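# Seat the feed hopper on the grinder inlet

## Task

Put the feed hopper onto the grinder's inlet so that it sits fitted there, then open the gripper and leave it in place.

## Robot and tools

Robot: two six-joint arms, left_arm and right_arm, each ending in a parallel two-finger gripper with a wrist camera. Root-link positions in the scene frame: left_arm at (-0.021, +0.339, 0) m, right_arm at (+0.038, -0.358, 0) m, each turned only slightly about z. Scene frame: origin on the table top midway between the arms, +x out over the table, +z up, left_arm on the +y side. The arm names do not match left and right in the images. The fingers point along the gripper's +z axis and close along its y axis. The reported hand point sits between the pads, roughly 1 cm short of the tips, and can be a little off, more so when the arm reaches far.

Joint order, used in every row and every per-joint list of a result: shoulder (joint2), elbow (joint3), wrist roll (joint6), wrist pitch (joint4), waist (joint1), wrist yaw (joint5). Follow this order only. The waist sign is flipped against the URDF on both arms, in commands, results and refusals alike, so a URDF range of -2.880 to 2.880 stays symmetric but a URDF angle of 1.2 shows as about -1.2. URDF ranges in radians: waist -2.880 to 2.880, shoulder 0.000 to 3.142, elbow 0.000 to 3.019, wrist pitch -1.693 to 1.571, wrist yaw -1.571 to 1.571, wrist roll -2.094 to 2.094. Real ends may differ by up to 0.019 rad.

A row is one flat list of 14 numbers, each in [-1, 1]: six joint values then opening for left_arm, then six joint values then opening for right_arm, always both arms. Joint values are scaled offsets, not poses: 1.0 equals 1.264 rad waist, 1.32 shoulder, 1.276 elbow, 1.83 wrist pitch, 1.686 wrist yaw, 2.022 wrist roll. Opening is absolute: +1 fully open, -1 shut.

execute_actions(actions): a list of up to 15 actions; each action is a list of up to 15 rows, one row per 1/30 s control step, and if fewer rows are given the last repeats to fill 15 steps. Joint offsets in every row count from the angles when that action began (for the first action, the last angles reported in this scene), not from the previous row. An action that pushes a joint more than 0.019 rad beyond its range is refused for both arms; a malformed action, or a first action failing that test, cancels the whole call. A joint asked past its true end stops there, and the result may say "joint sent to its limit"; silence does not prove there is room left. An empty list just returns the current state and images.

move(target, speed, blocking): target is one 14-number row as above, offsets from the Joint positions in the latest result that shows them. All joints travel together so each hand follows a curve; paths take 0.5 to 10 s and are cut off at 10 s. speed is the top rate in rad/s of the joint with the longest travel, 0.01 to 2, default 0.5. Finger values are applied at once. Paths ignore obstacles and the other arm. blocking=false returns after 0.5 s while motion continues; until a result shows it ended, other moves and actions are refused, so use wait or stop. The extra "move:" line reports the ending (done, off_target, moving, held, fault), limits=held or limits=none, and each arm's joint farthest from target. Faster moves and targets set deeper past a contact press harder.

wait(seconds): 0 to 10; arms keep their last command, a running move continues and the wait ends early if it finishes. stop(): brakes a running move, needing room if fast; fingers keep going. zoom_image(camera, region): camera is cam_head_left, cam_head_right, cam_left_wrist or cam_right_wrist; region is [x0, y0, x1, y1] pixels, at most 504 by 504. read_manual(section): licence texts only, moves nothing. finished_scene(scene): ends the scene with that number for good and reports success; the hopper must stay fitted and released.

Results: a state line per arm with hand position (m) and quaternion wxyz in the scene frame; Joint positions and Joint velocities per arm in joint order plus pad gap (m, 0.094 when fully open); Joint targets, the angles currently being driven toward; grip_measured on the command scale. "joint command not followed" means a clearance check altered joint targets; the rest of the row still ran. FAULT, MOTOR HOT (from 85 °C) and OVER-TEMPERATURE FAULT (100 °C, the arm goes limp and drops) lines warn of stops. Images arrive from the four cameras, all 504x504.

Motion limits: each step the joint target may lead the measured angle by at most 0.264 waist, 0.32 shoulder, 0.276 elbow, 0.33 wrist pitch, 0.186 wrist yaw, 0.522 wrist roll (rad), and targets are shrunk if the hand would be sent over 70 mm away, so large offsets need several actions, and an unfinished one should be resent. Zero offsets can let an arm droop; to hold, send offsets back to the desired angles in a reply's first call, then zeros.

Gripping: to hold something, command an opening about 0.03 below grip_measured (less for a lighter grip); pads give roughly 50 to 62 N, less on thin parts. Readings may be off about 1 mm. Parts may be tugged or nudged at times.

Avoid: knocking or placing anything off the table, letting the arms collide or press each other, drops, slips, slamming and very hard pushes, and holding loads long enough to overheat a motor. The simulation keeps running while you compose a reply, holding the last command.

Each tool is called after ">>>" as name(argument=value, ...), one argument or row to a line, values as JSON.

## Session

>>> execute_actions(
  actions=[],
)

Scene clock: 0.00 s.
left_arm: end_effector_position=(+0.2649, +0.5370, +0.2437) grip_measured=+1.000 end_effector_quat_wxyz=(-0.123, +0.449, +0.724, +0.508) | right_arm: end_effector_position=(+0.7720, -0.4058, +0.2607) grip_measured=+1.000 end_effector_quat_wxyz=(+0.526, +0.045, +0.842, -0.113)
Joint names: [shoulder, elbow, wrist roll, wrist pitch, waist, wrist yaw]
Joint positions: left_arm=[ 0.837  0.617  1.71  -0.566 -0.182 -0.874  0.094] | right_arm=[ 1.749  1.414 -0.05  -0.112  0.053  0.23   0.094]
Joint velocities: left_arm=[ 0.005  0.002  0.051  0.002  0.024 -0.007  0.   ] | right_arm=[ 0.015  0.002 -0.007 -0.017  0.015  0.022  0.   ]
Joint targets: left_arm=[0.837 0.643 1.710 -0.563 -0.182 -0.874] | right_arm=[1.752 1.439 -0.050 -0.108 0.053 0.230]

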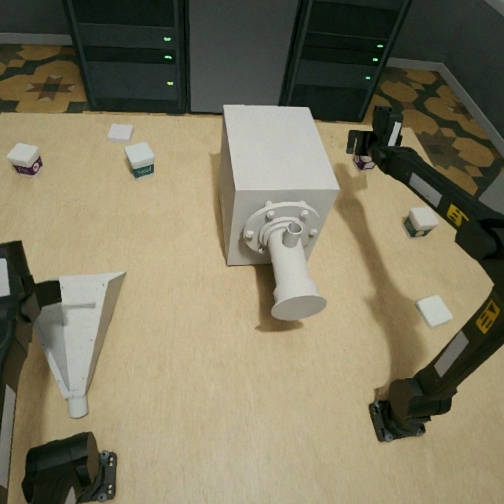

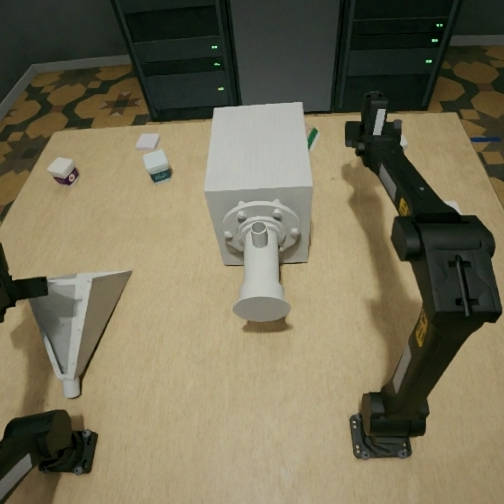

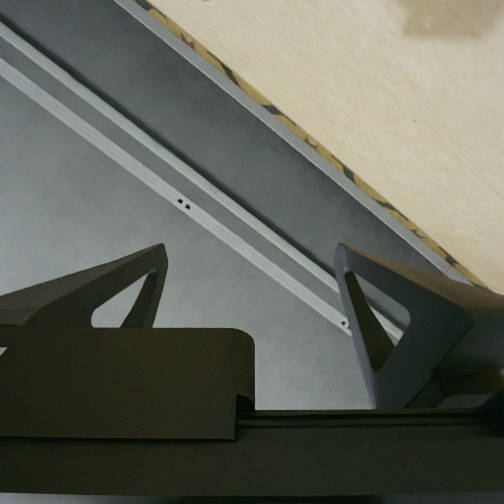

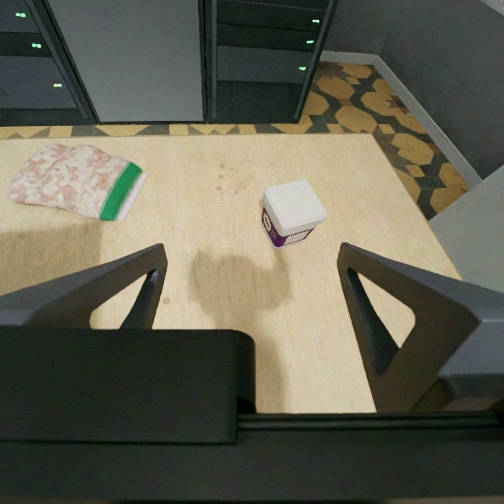

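>>> zoom_image(
  camera="cam_head_right",
  region=[0,230,200,430],
)

>>> zoom_image(
  camera="cam_head_left",
  region=[200,170,360,330],
)

>>> move(
  target=[0.2,0.5,-0.846,-0.45,0.08,0.518,1,-0.7,-0.5,0,0,0.3,0,1],
  speed=1,
)

Region (0, 230, 200, 430) of cam_head_right's 504x504 image, scaled by 2.520, with more detail than that image has.

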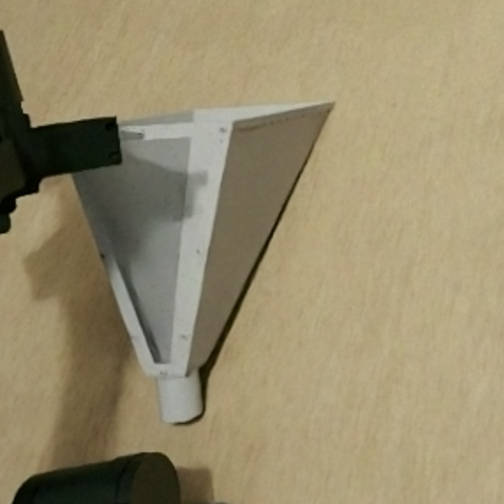

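Region (200, 170, 360, 330) of cam_head_left's 504x504 image, scaled by 3.150, with more detail than that image has.

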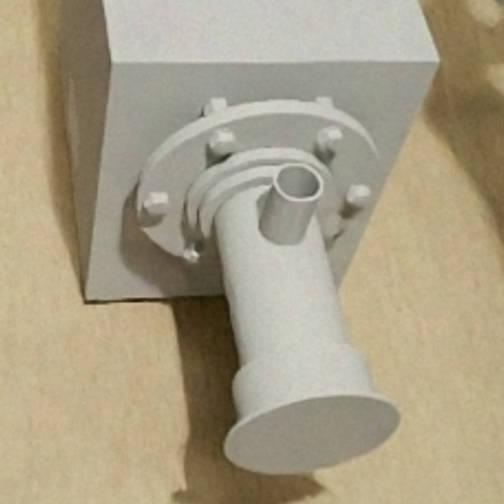

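Scene clock: 15.47 s.
left_arm: end_effector_position=(+0.3376, +0.3849, +0.3072) grip_measured=+1.000 end_effector_quat_wxyz=(+0.154, -0.056, +0.986, +0.013) | right_arm: end_effector_position=(+0.4271, -0.5576, +0.3999) grip_measured=+1.000 end_effector_quat_wxyz=(+0.611, +0.199, +0.733, -0.224)
Joint names: [shoulder, elbow, wrist roll, wrist pitch, waist, wrist yaw]
Joint positions: left_arm=[ 1.09   1.205  0.012 -1.375 -0.09  -0.005  0.094] | right_arm=[ 0.827  0.782 -0.05  -0.112  0.425  0.23   0.094]
Joint velocities: left_arm=[ 0.005 -0.007  0.007 -0.002  0.005 -0.037  0.   ] | right_arm=[-0.005  0.007  0.007  0.007  0.015  0.022  0.   ]
Joint targets: left_arm=[1.101 1.255 -0.001 -1.389 -0.081 -0.001] | right_arm=[0.825 0.776 -0.050 -0.112 0.432 0.230]
move: off_target (left_arm); limits=none; left_arm: farthest joint: the elbow, 0.050 radians from its target (0.638 radians at the start); right_arm: farthest joint: the waist, 0.007 radians from its target (0.380 radians at the start)

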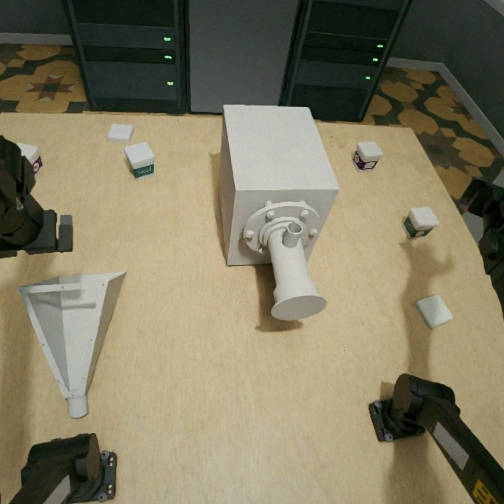

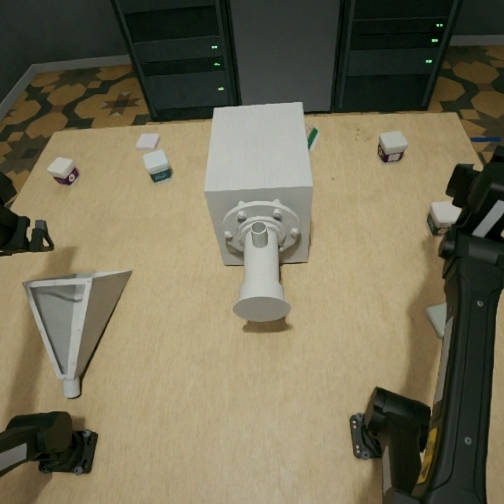

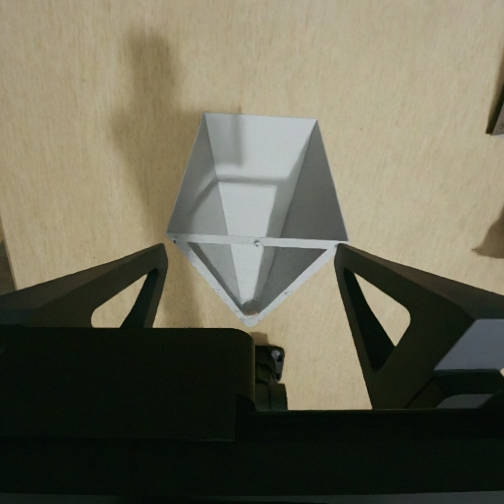

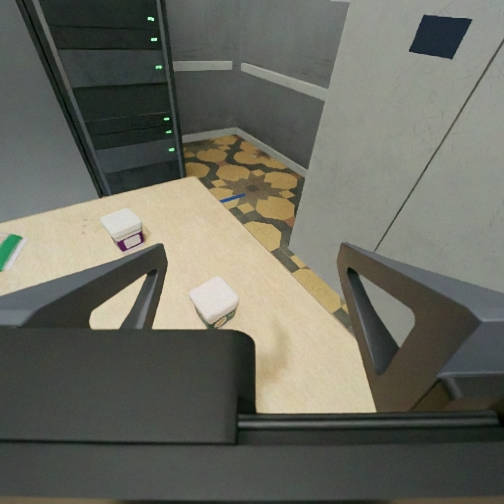

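>>> move(
  target=[-0.803,-0.70,0,0.096,0,0,1,0,0,0,0,0,0,1],
  speed=0.8,
)

>>> zoom_image(
  camera="cam_head_right",
  region=[0,250,200,450],
)

Scene clock: 53.73 s.
left_arm: end_effector_position=(+0.1349, +0.3594, +0.1157) grip_measured=+1.000 end_effector_quat_wxyz=(+0.308, -0.055, +0.949, +0.023) | right_arm: end_effector_position=(+0.4271, -0.5576, +0.3999) grip_measured=+1.000 end_effector_quat_wxyz=(+0.611, +0.199, +0.733, -0.224)
Joint names: [shoulder, elbow, wrist roll, wrist pitch, waist, wrist yaw]
Joint positions: left_arm=[ 0.03   0.308  0.012 -1.22  -0.09  -0.005  0.094] | right_arm=[ 0.827  0.782 -0.05  -0.112  0.425  0.23   0.094]
Joint velocities: left_arm=[-0.005  0.017  0.037  0.012 -0.005 -0.022  0.   ] | right_arm=[-0.005  0.007 -0.037 -0.002  0.024 -0.037  0.   ]
Joint targets: left_arm=[0.030 0.311 0.012 -1.200 -0.090 -0.005] | right_arm=[0.827 0.782 -0.050 -0.112 0.425 0.230]
move: off_target (left_arm); limits=none; left_arm: farthest joint: the wrist pitch, 0.021 radians from its target (0.176 radians at the start); right_arm: farthest joint: the waist, 0.000 radians from its target (0.000 radians at the start)

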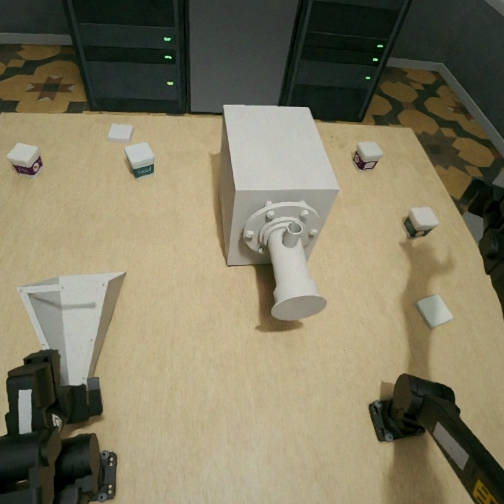

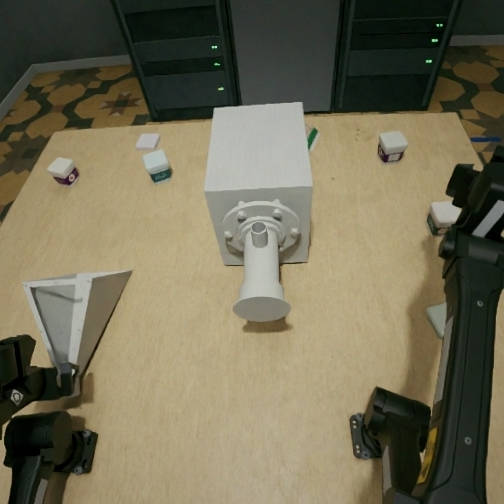

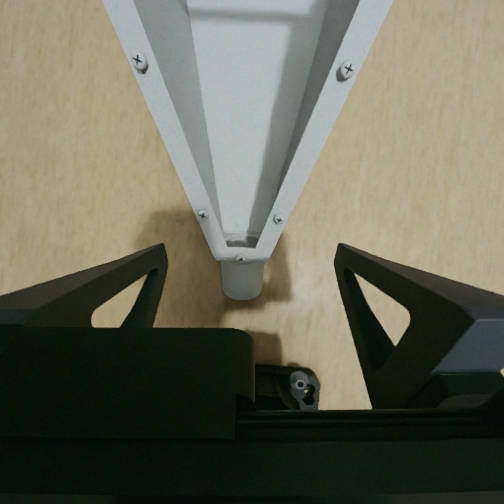

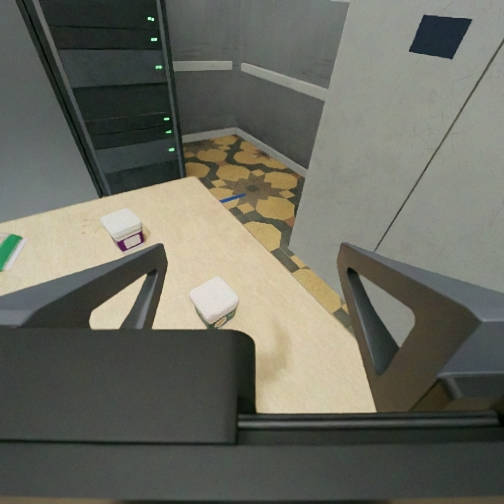

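Region (0, 250, 200, 450) of cam_head_right's 504x504 image, scaled by 2.520, with more detail than that image has.

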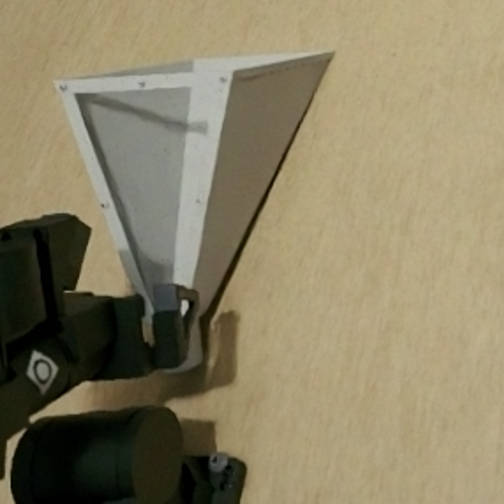

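>>> move(
  target=[0.228,-0.136,0,0.265,-0.036,0,1,0,0,0,0,0,0,1],
  speed=0.3,
)

>>> move(
  target=[0,0,0,0,0,0,0.3,0,0,0,0,0,0,1],
)

Scene clock: 65.47 s.
left_arm: end_effector_position=(+0.1805, +0.3723, +0.0455) grip_measured=+1.000 end_effector_quat_wxyz=(+0.307, -0.071, +0.949, +0.029) | right_arm: end_effector_position=(+0.4271, -0.5576, +0.3999) grip_measured=+1.000 end_effector_quat_wxyz=(+0.611, +0.199, +0.733, -0.224)
Joint names: [shoulder, elbow, wrist roll, wrist pitch, waist, wrist yaw]
Joint positions: left_arm=[ 0.326  0.138  0.012 -0.756 -0.125 -0.005  0.094] | right_arm=[ 0.827  0.782 -0.05  -0.112  0.425  0.23   0.094]
Joint velocities: left_arm=[-0.005 -0.007 -0.066 -0.007 -0.015  0.007  0.   ] | right_arm=[-0.005  0.002 -0.007 -0.002 -0.005  0.037  0.   ]
Joint targets: left_arm=[0.330 0.135 0.012 -0.735 -0.136 -0.005] | right_arm=[0.827 0.782 -0.050 -0.112 0.425 0.230]
move: off_target (left_arm); limits=none; left_arm: farthest joint: the wrist pitch, 0.021 radians from its target (0.485 radians at the start); right_arm: farthest joint: the waist, 0.000 radians from its target (0.000 radians at the start)

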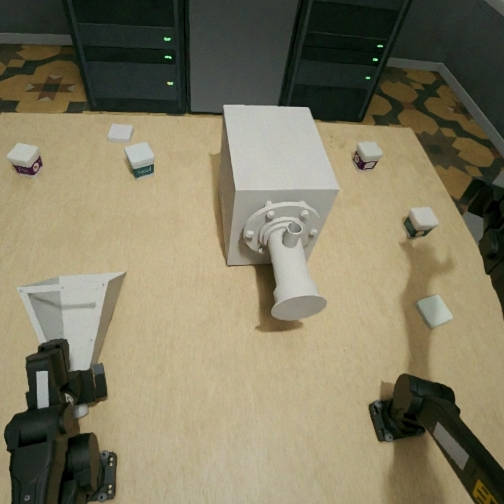

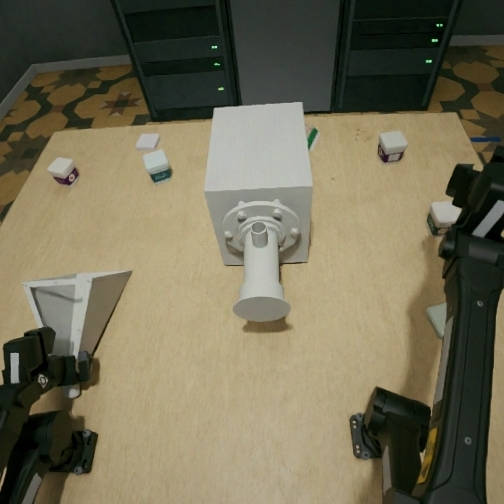

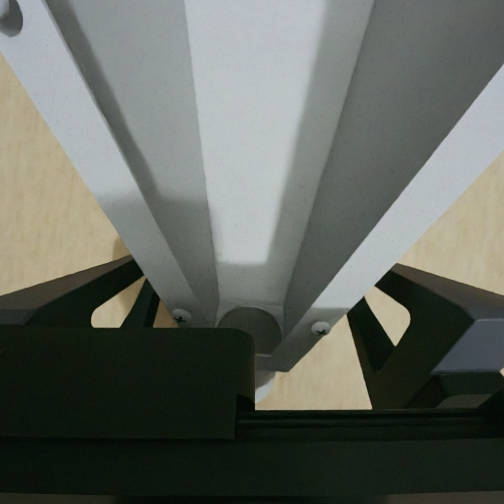

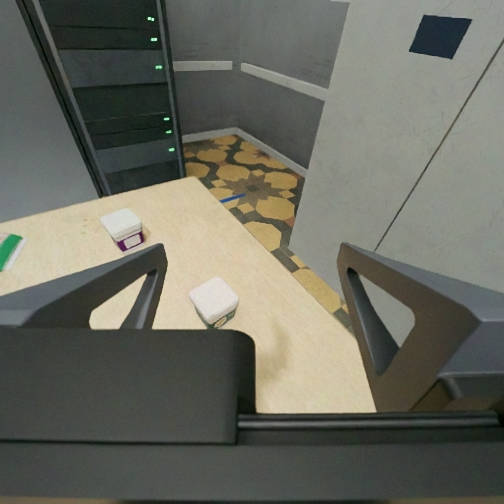

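Scene clock: 65.97 s.
left_arm: end_effector_position=(+0.1806, +0.3716, +0.0455) grip_measured=+0.449 end_effector_quat_wxyz=(+0.307, -0.070, +0.949, +0.027) | right_arm: end_effector_position=(+0.4271, -0.5576, +0.3999) grip_measured=+1.000 end_effector_quat_wxyz=(+0.611, +0.199, +0.733, -0.224)
Joint names: [shoulder, elbow, wrist roll, wrist pitch, waist, wrist yaw]
Joint positions: left_arm=[ 0.326  0.138  0.014 -0.756 -0.125 -0.001  0.068] | right_arm=[ 0.827  0.782 -0.05  -0.112  0.425  0.23   0.094]
Joint velocities: left_arm=[ 0.005 -0.002  0.066  0.007  0.024  0.037  0.   ] | right_arm=[-0.034  0.002 -0.037 -0.022  0.015 -0.037  0.   ]
Joint targets: left_arm=[0.326 0.138 0.012 -0.756 -0.125 -0.004] | right_arm=[0.827 0.782 -0.050 -0.112 0.425 0.230]
move: done; limits=none; left_arm: farthest joint: the wrist yaw, 0.004 radians from its target (0.000 radians at the start); right_arm: farthest joint: the waist, 0.000 radians from its target (0.000 radians at the start)

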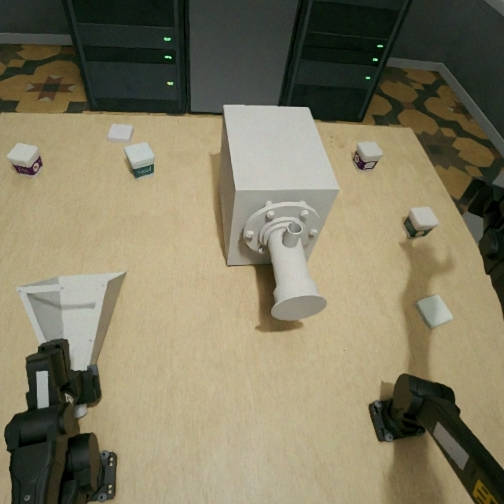

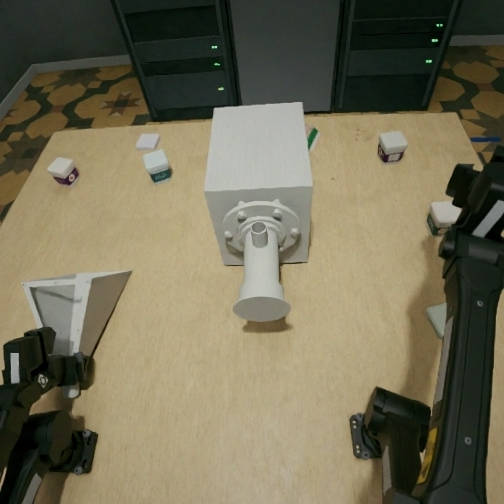

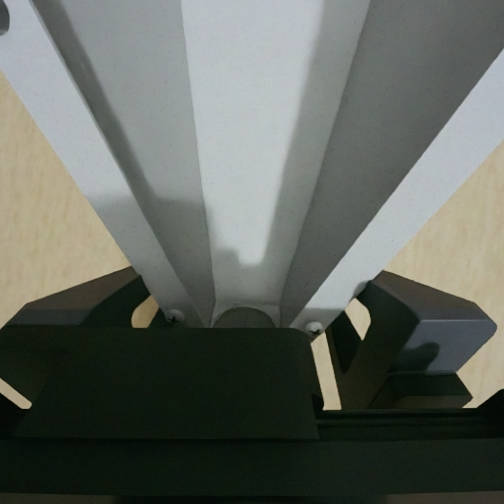

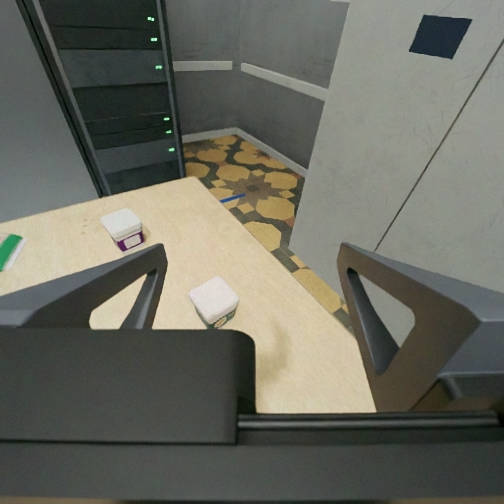

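Test lift.

>>> move(
  target=[0,0.02,0,0.1,0,0,0.3,0,0,0,0,0,0,1],
  speed=0.15,
)

Scene clock: 70.77 s.
left_arm: end_effector_position=(+0.1994, +0.3740, +0.0546) grip_measured=+0.439 end_effector_quat_wxyz=(+0.352, -0.067, +0.933, +0.030) | right_arm: end_effector_position=(+0.4271, -0.5576, +0.3999) grip_measured=+1.000 end_effector_quat_wxyz=(+0.611, +0.199, +0.733, -0.224)
Joint names: [shoulder, elbow, wrist roll, wrist pitch, waist, wrist yaw]
Joint positions: left_arm=[ 0.339  0.124  0.016 -0.633 -0.125  0.003  0.068] | right_arm=[ 0.827  0.782 -0.05  -0.112  0.425  0.23   0.094]
Joint velocities: left_arm=[ 0.005 -0.007 -0.022  0.007 -0.005  0.022  0.   ] | right_arm=[-0.005 -0.012 -0.051 -0.002 -0.015  0.007  0.   ]
Joint targets: left_arm=[0.326 0.163 0.013 -0.573 -0.125 -0.001] | right_arm=[0.827 0.782 -0.050 -0.112 0.425 0.230]
move: off_target (left_arm); limits=none; left_arm: farthest joint: the wrist pitch, 0.060 radians from its target (0.183 radians at the start); right_arm: farthest joint: the waist, 0.000 radians from its target (0.000 radians at the start)

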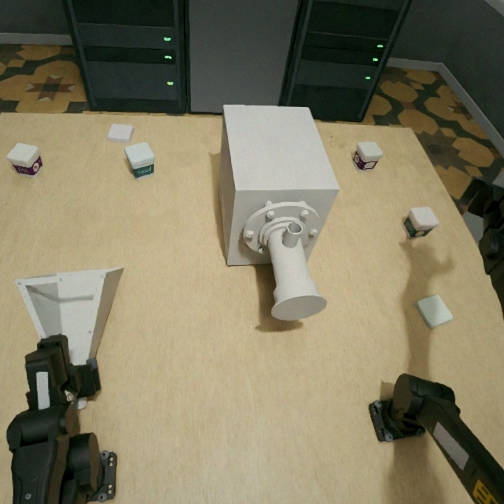

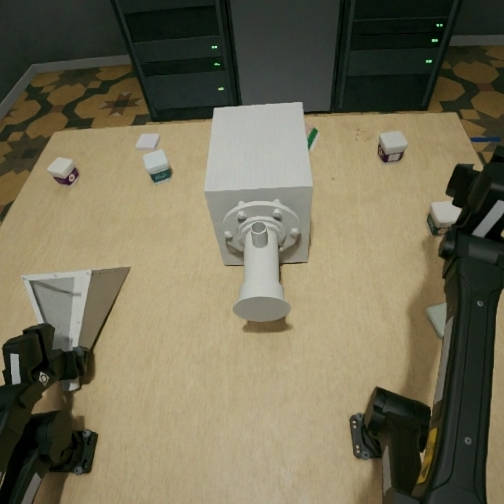

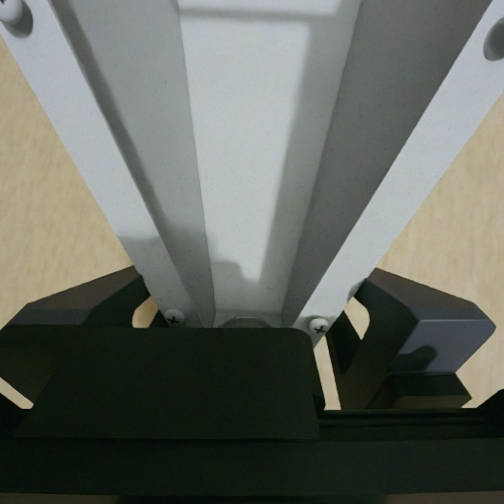

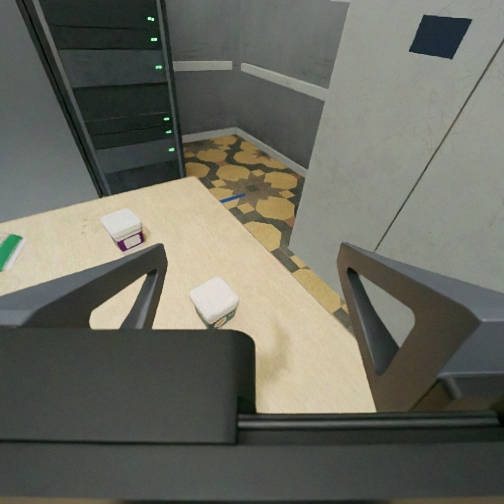

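>>> move(
  target=[-0.01,0.03,0,-0.067,0,0,0.3,0,0,0,0,0,0,1],
  speed=0.2,
)

>>> move(
  target=[0,0,0,0,0,0,1,0,0,0,0,0,0,1],
)

>>> move(
  target=[-0.1,0.3,0,-0.3,0,0,1,0,0,0,0,0,0,1],
)

>>> move(
  target=[0.95,0.8,0,-0.1,0.26,-0.095,0.2,0,0,0,0,0,0,1],
  speed=0.8,
)

Scene clock: 106.53 s.
left_arm: end_effector_position=(+0.1837, +0.3711, +0.0439) grip_measured=+0.424 end_effector_quat_wxyz=(+0.315, -0.068, +0.946, +0.025) | right_arm: end_effector_position=(+0.4271, -0.5576, +0.3999) grip_measured=+1.000 end_effector_quat_wxyz=(+0.611, +0.199, +0.733, -0.224)
Joint names: [shoulder, elbow, wrist roll, wrist pitch, waist, wrist yaw]
Joint positions: left_arm=[ 0.33   0.127  0.015 -0.726 -0.125  0.005  0.067] | right_arm=[ 0.827  0.782 -0.05  -0.112  0.425  0.23   0.094]
Joint velocities: left_arm=[-0.015 -0.002  0.007 -0.012 -0.005 -0.066 -0.   ] | right_arm=[ 0.005  0.002 -0.037  0.012  0.005 -0.007  0.   ]
Joint targets: left_arm=[0.326 0.162 0.016 -0.756 -0.125 0.003] | right_arm=[0.827 0.782 -0.050 -0.112 0.425 0.230]
move: off_target (left_arm); limits=none; left_arm: farthest joint: the elbow, 0.035 radians from its target (0.038 radians at the start); right_arm: farthest joint: the waist, 0.000 radians from its target (0.000 radians at the start)

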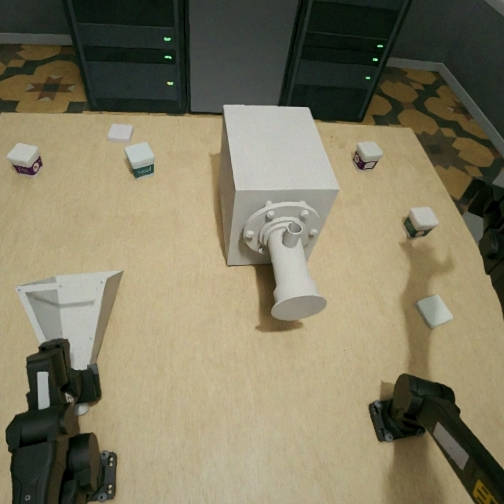

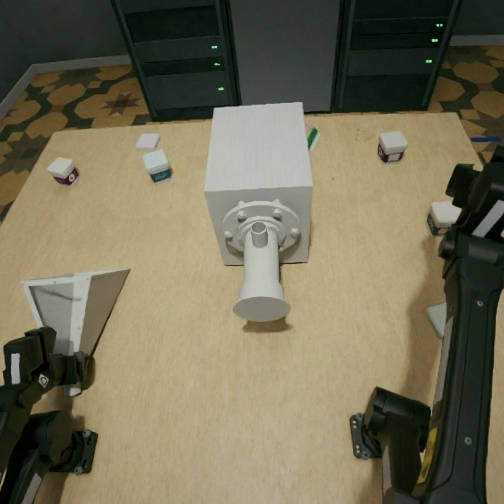

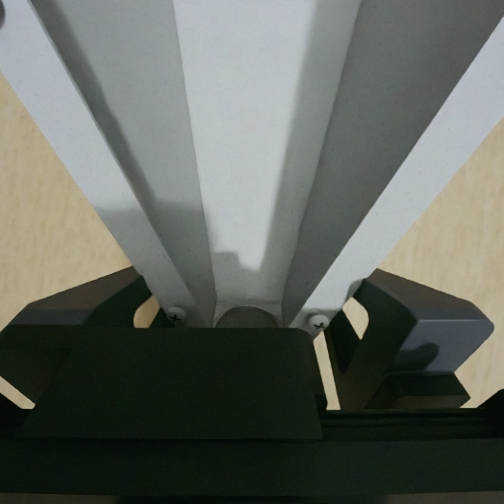

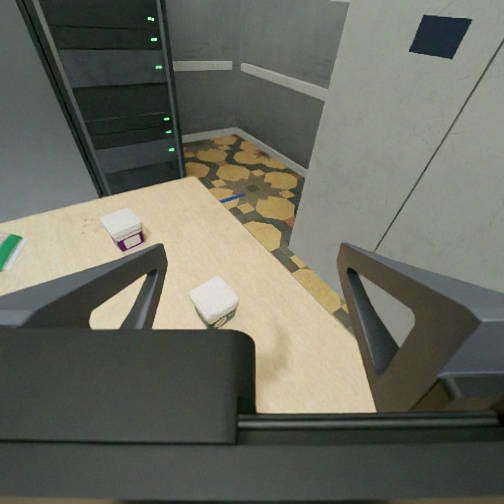

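Scene clock: 107.03 s.
left_arm: end_effector_position=(+0.1835, +0.3711, +0.0435) grip_measured=+0.999 end_effector_quat_wxyz=(+0.315, -0.068, +0.946, +0.025) | right_arm: end_effector_position=(+0.4271, -0.5576, +0.3999) grip_measured=+1.000 end_effector_quat_wxyz=(+0.611, +0.199, +0.733, -0.224)
Joint names: [shoulder, elbow, wrist roll, wrist pitch, waist, wrist yaw]
Joint positions: left_arm=[ 0.33   0.127  0.016 -0.726 -0.125  0.005  0.094] | right_arm=[ 0.827  0.782 -0.05  -0.112  0.425  0.23   0.094]
Joint velocities: left_arm=[ 0.005  0.007 -0.007 -0.022 -0.005 -0.022 -0.001] | right_arm=[-0.005 -0.002 -0.051 -0.007  0.015 -0.037  0.   ]
Joint targets: left_arm=[0.330 0.127 0.015 -0.726 -0.125 0.005] | right_arm=[0.827 0.782 -0.050 -0.112 0.425 0.230]
move: done; limits=none; left_arm: farthest joint: the wrist roll, 0.001 radians from its target (0.000 radians at the start); right_arm: farthest joint: the waist, 0.000 radians from its target (0.000 radians at the start)

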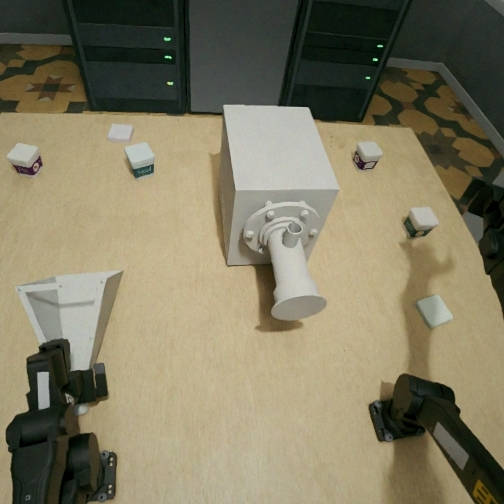

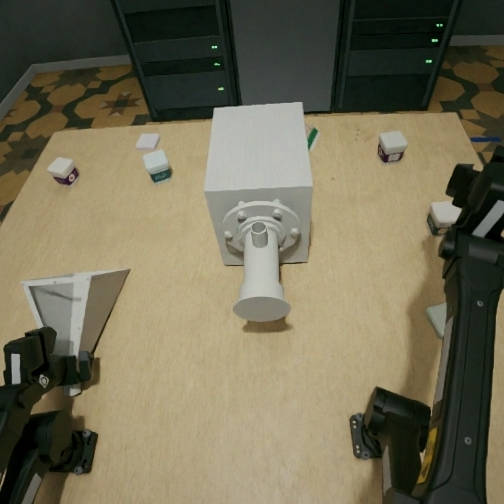

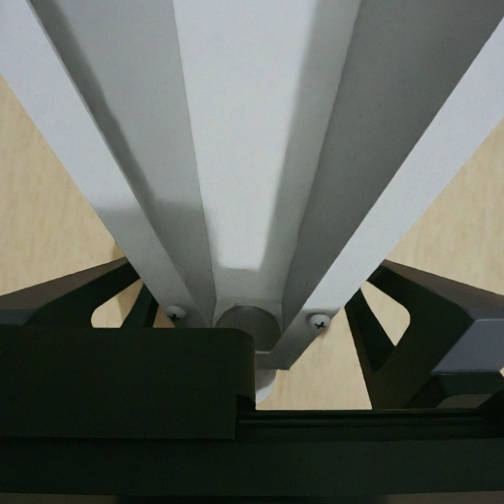

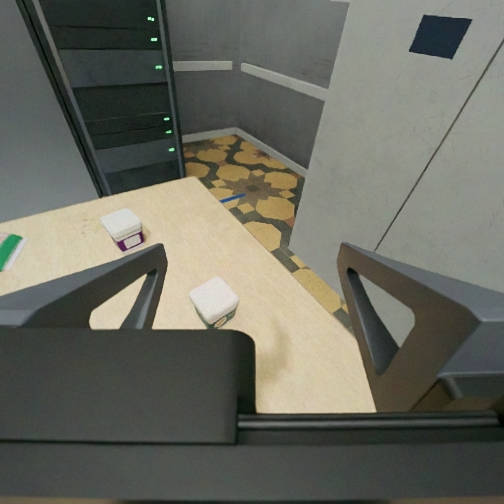

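Scene clock: 108.60 s.
left_arm: end_effector_position=(+0.1437, +0.3647, +0.1653) grip_measured=+0.999 end_effector_quat_wxyz=(+0.282, -0.068, +0.957, +0.022) | right_arm: end_effector_position=(+0.4271, -0.5576, +0.3999) grip_measured=+1.000 end_effector_quat_wxyz=(+0.611, +0.199, +0.733, -0.224)
Joint names: [shoulder, elbow, wrist roll, wrist pitch, waist, wrist yaw]
Joint positions: left_arm=[ 0.202  0.464  0.016 -1.26  -0.125  0.005  0.094] | right_arm=[ 0.827  0.782 -0.05  -0.112  0.425  0.23   0.094]
Joint velocities: left_arm=[-0.005  0.022  0.037  0.012  0.015 -0.095 -0.001] | right_arm=[-0.005 -0.012 -0.007 -0.007  0.005  0.037  0.   ]
Joint targets: left_arm=[0.197 0.510 0.016 -1.275 -0.125 0.005] | right_arm=[0.827 0.782 -0.050 -0.112 0.425 0.230]
move: off_target (left_arm); limits=none; left_arm: farthest joint: the elbow, 0.046 radians from its target (0.383 radians at the start); right_arm: farthest joint: the waist, 0.000 radians from its target (0.000 radians at the start)

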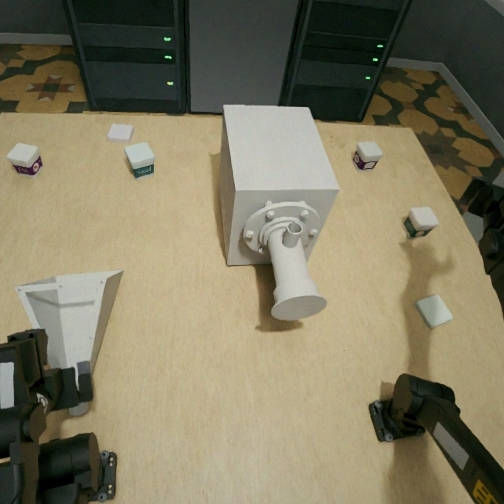

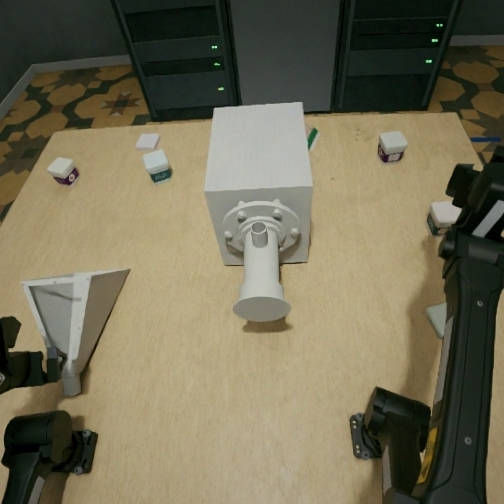

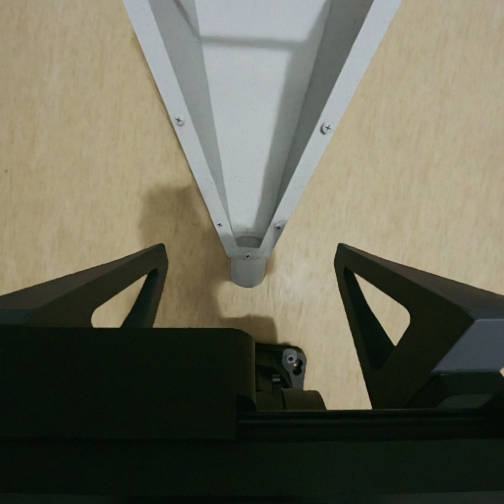

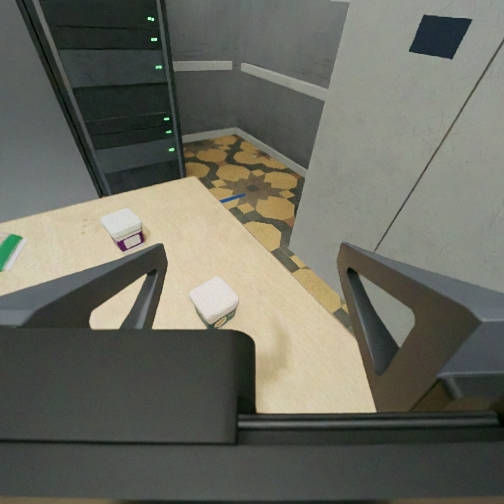

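Scene clock: 110.77 s.
left_arm: end_effector_position=(+0.4350, +0.2895, +0.2593) grip_measured=+0.202 end_effector_quat_wxyz=(+0.060, +0.086, +0.992, +0.072) | right_arm: end_effector_position=(+0.4271, -0.5576, +0.3999) grip_measured=+1.000 end_effector_quat_wxyz=(+0.611, +0.199, +0.733, -0.224)
Joint names: [shoulder, elbow, wrist roll, wrist pitch, waist, wrist yaw]
Joint positions: left_arm=[ 1.466  1.433  0.016 -1.429  0.2   -0.152  0.056] | right_arm=[ 0.827  0.782 -0.05  -0.112  0.425  0.23   0.094]
Joint velocities: left_arm=[-0.005  0.007  0.022 -0.002  0.005  0.066  0.   ] | right_arm=[ 0.005  0.002  0.007 -0.012  0.015 -0.037  0.   ]
Joint targets: left_arm=[1.456 1.485 0.016 -1.443 0.203 -0.155] | right_arm=[0.827 0.782 -0.050 -0.112 0.425 0.230]
move: off_target (left_arm); limits=none; left_arm: farthest joint: the elbow, 0.052 radians from its target (1.021 radians at the start); right_arm: farthest joint: the waist, 0.000 radians from its target (0.000 radians at the start)

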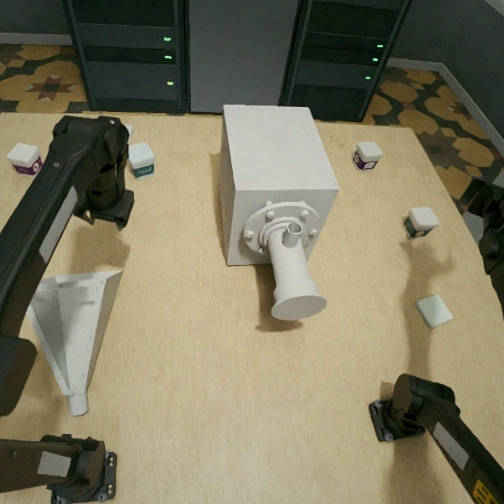

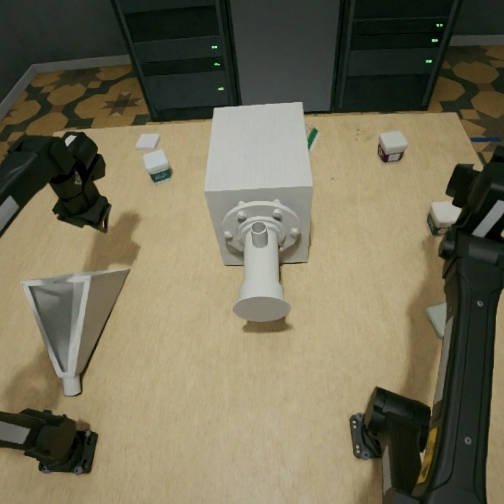

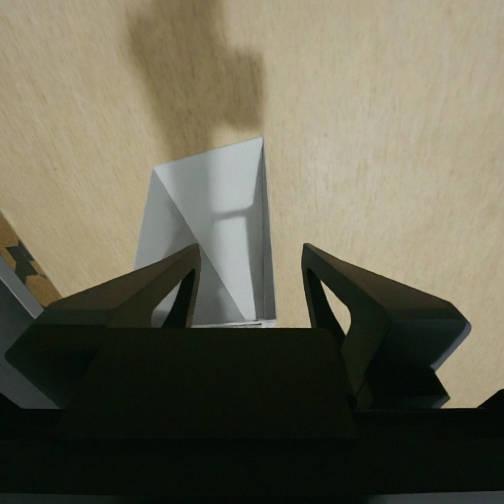

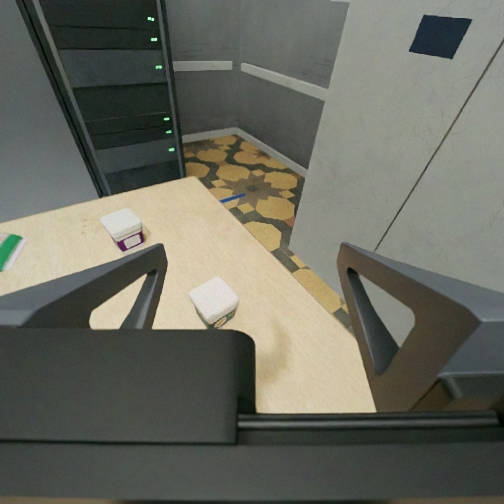

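>>> move(
  target=[0.168,-0.144,-0.03,-0.038,-0.01,0,0.2,0,0,0,0,0,0,1],
  speed=0.2,
)

Scene clock: 117.13 s.
left_arm: end_effector_position=(+0.3729, +0.3006, +0.1080) grip_measured=+0.202 end_effector_quat_wxyz=(-0.166, +0.078, +0.979, +0.091) | right_arm: end_effector_position=(+0.4271, -0.5576, +0.3999) grip_measured=+1.000 end_effector_quat_wxyz=(+0.611, +0.199, +0.733, -0.224)
Joint names: [shoulder, elbow, wrist roll, wrist pitch, waist, wrist yaw]
Joint positions: left_arm=[ 1.686  1.249 -0.032 -1.484  0.198 -0.152  0.056] | right_arm=[ 0.827  0.782 -0.05  -0.112  0.425  0.23   0.094]
Joint velocities: left_arm=[ 0.005 -0.002 -0.081 -0.022  0.024 -0.051  0.   ] | right_arm=[ 0.005  0.002 -0.007 -0.007  0.005  0.022  0.   ]
Joint targets: left_arm=[1.688 1.249 -0.045 -1.499 0.187 -0.152] | right_arm=[0.827 0.782 -0.050 -0.112 0.425 0.230]
move: done; limits=none; left_arm: farthest joint: the wrist pitch, 0.014 radians from its target (0.069 radians at the start); right_arm: farthest joint: the waist, 0.000 radians from its target (0.000 radians at the start)

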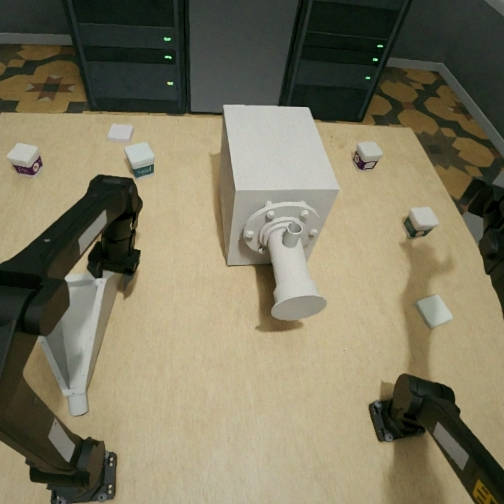

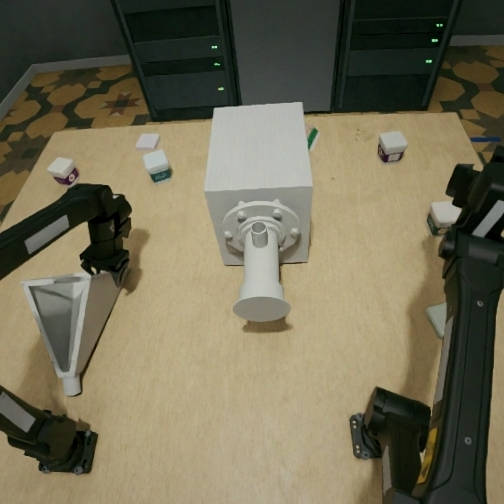

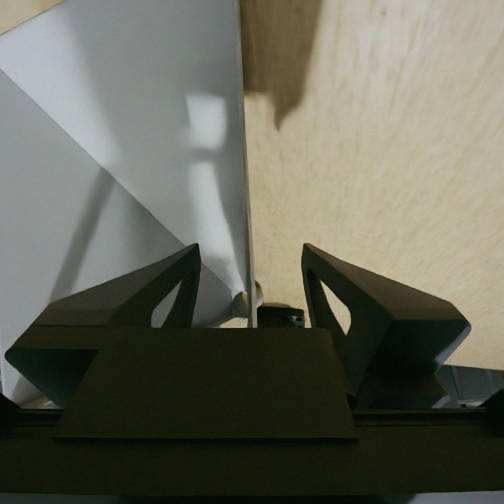

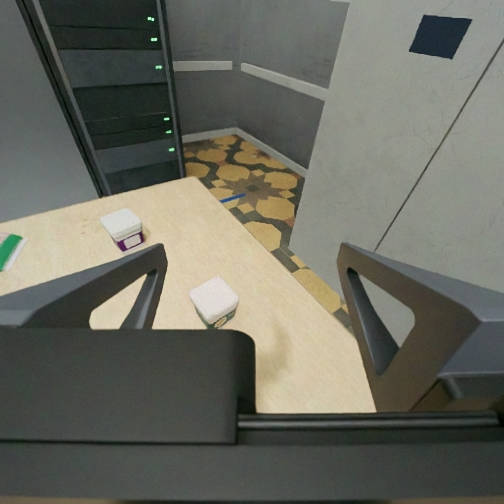

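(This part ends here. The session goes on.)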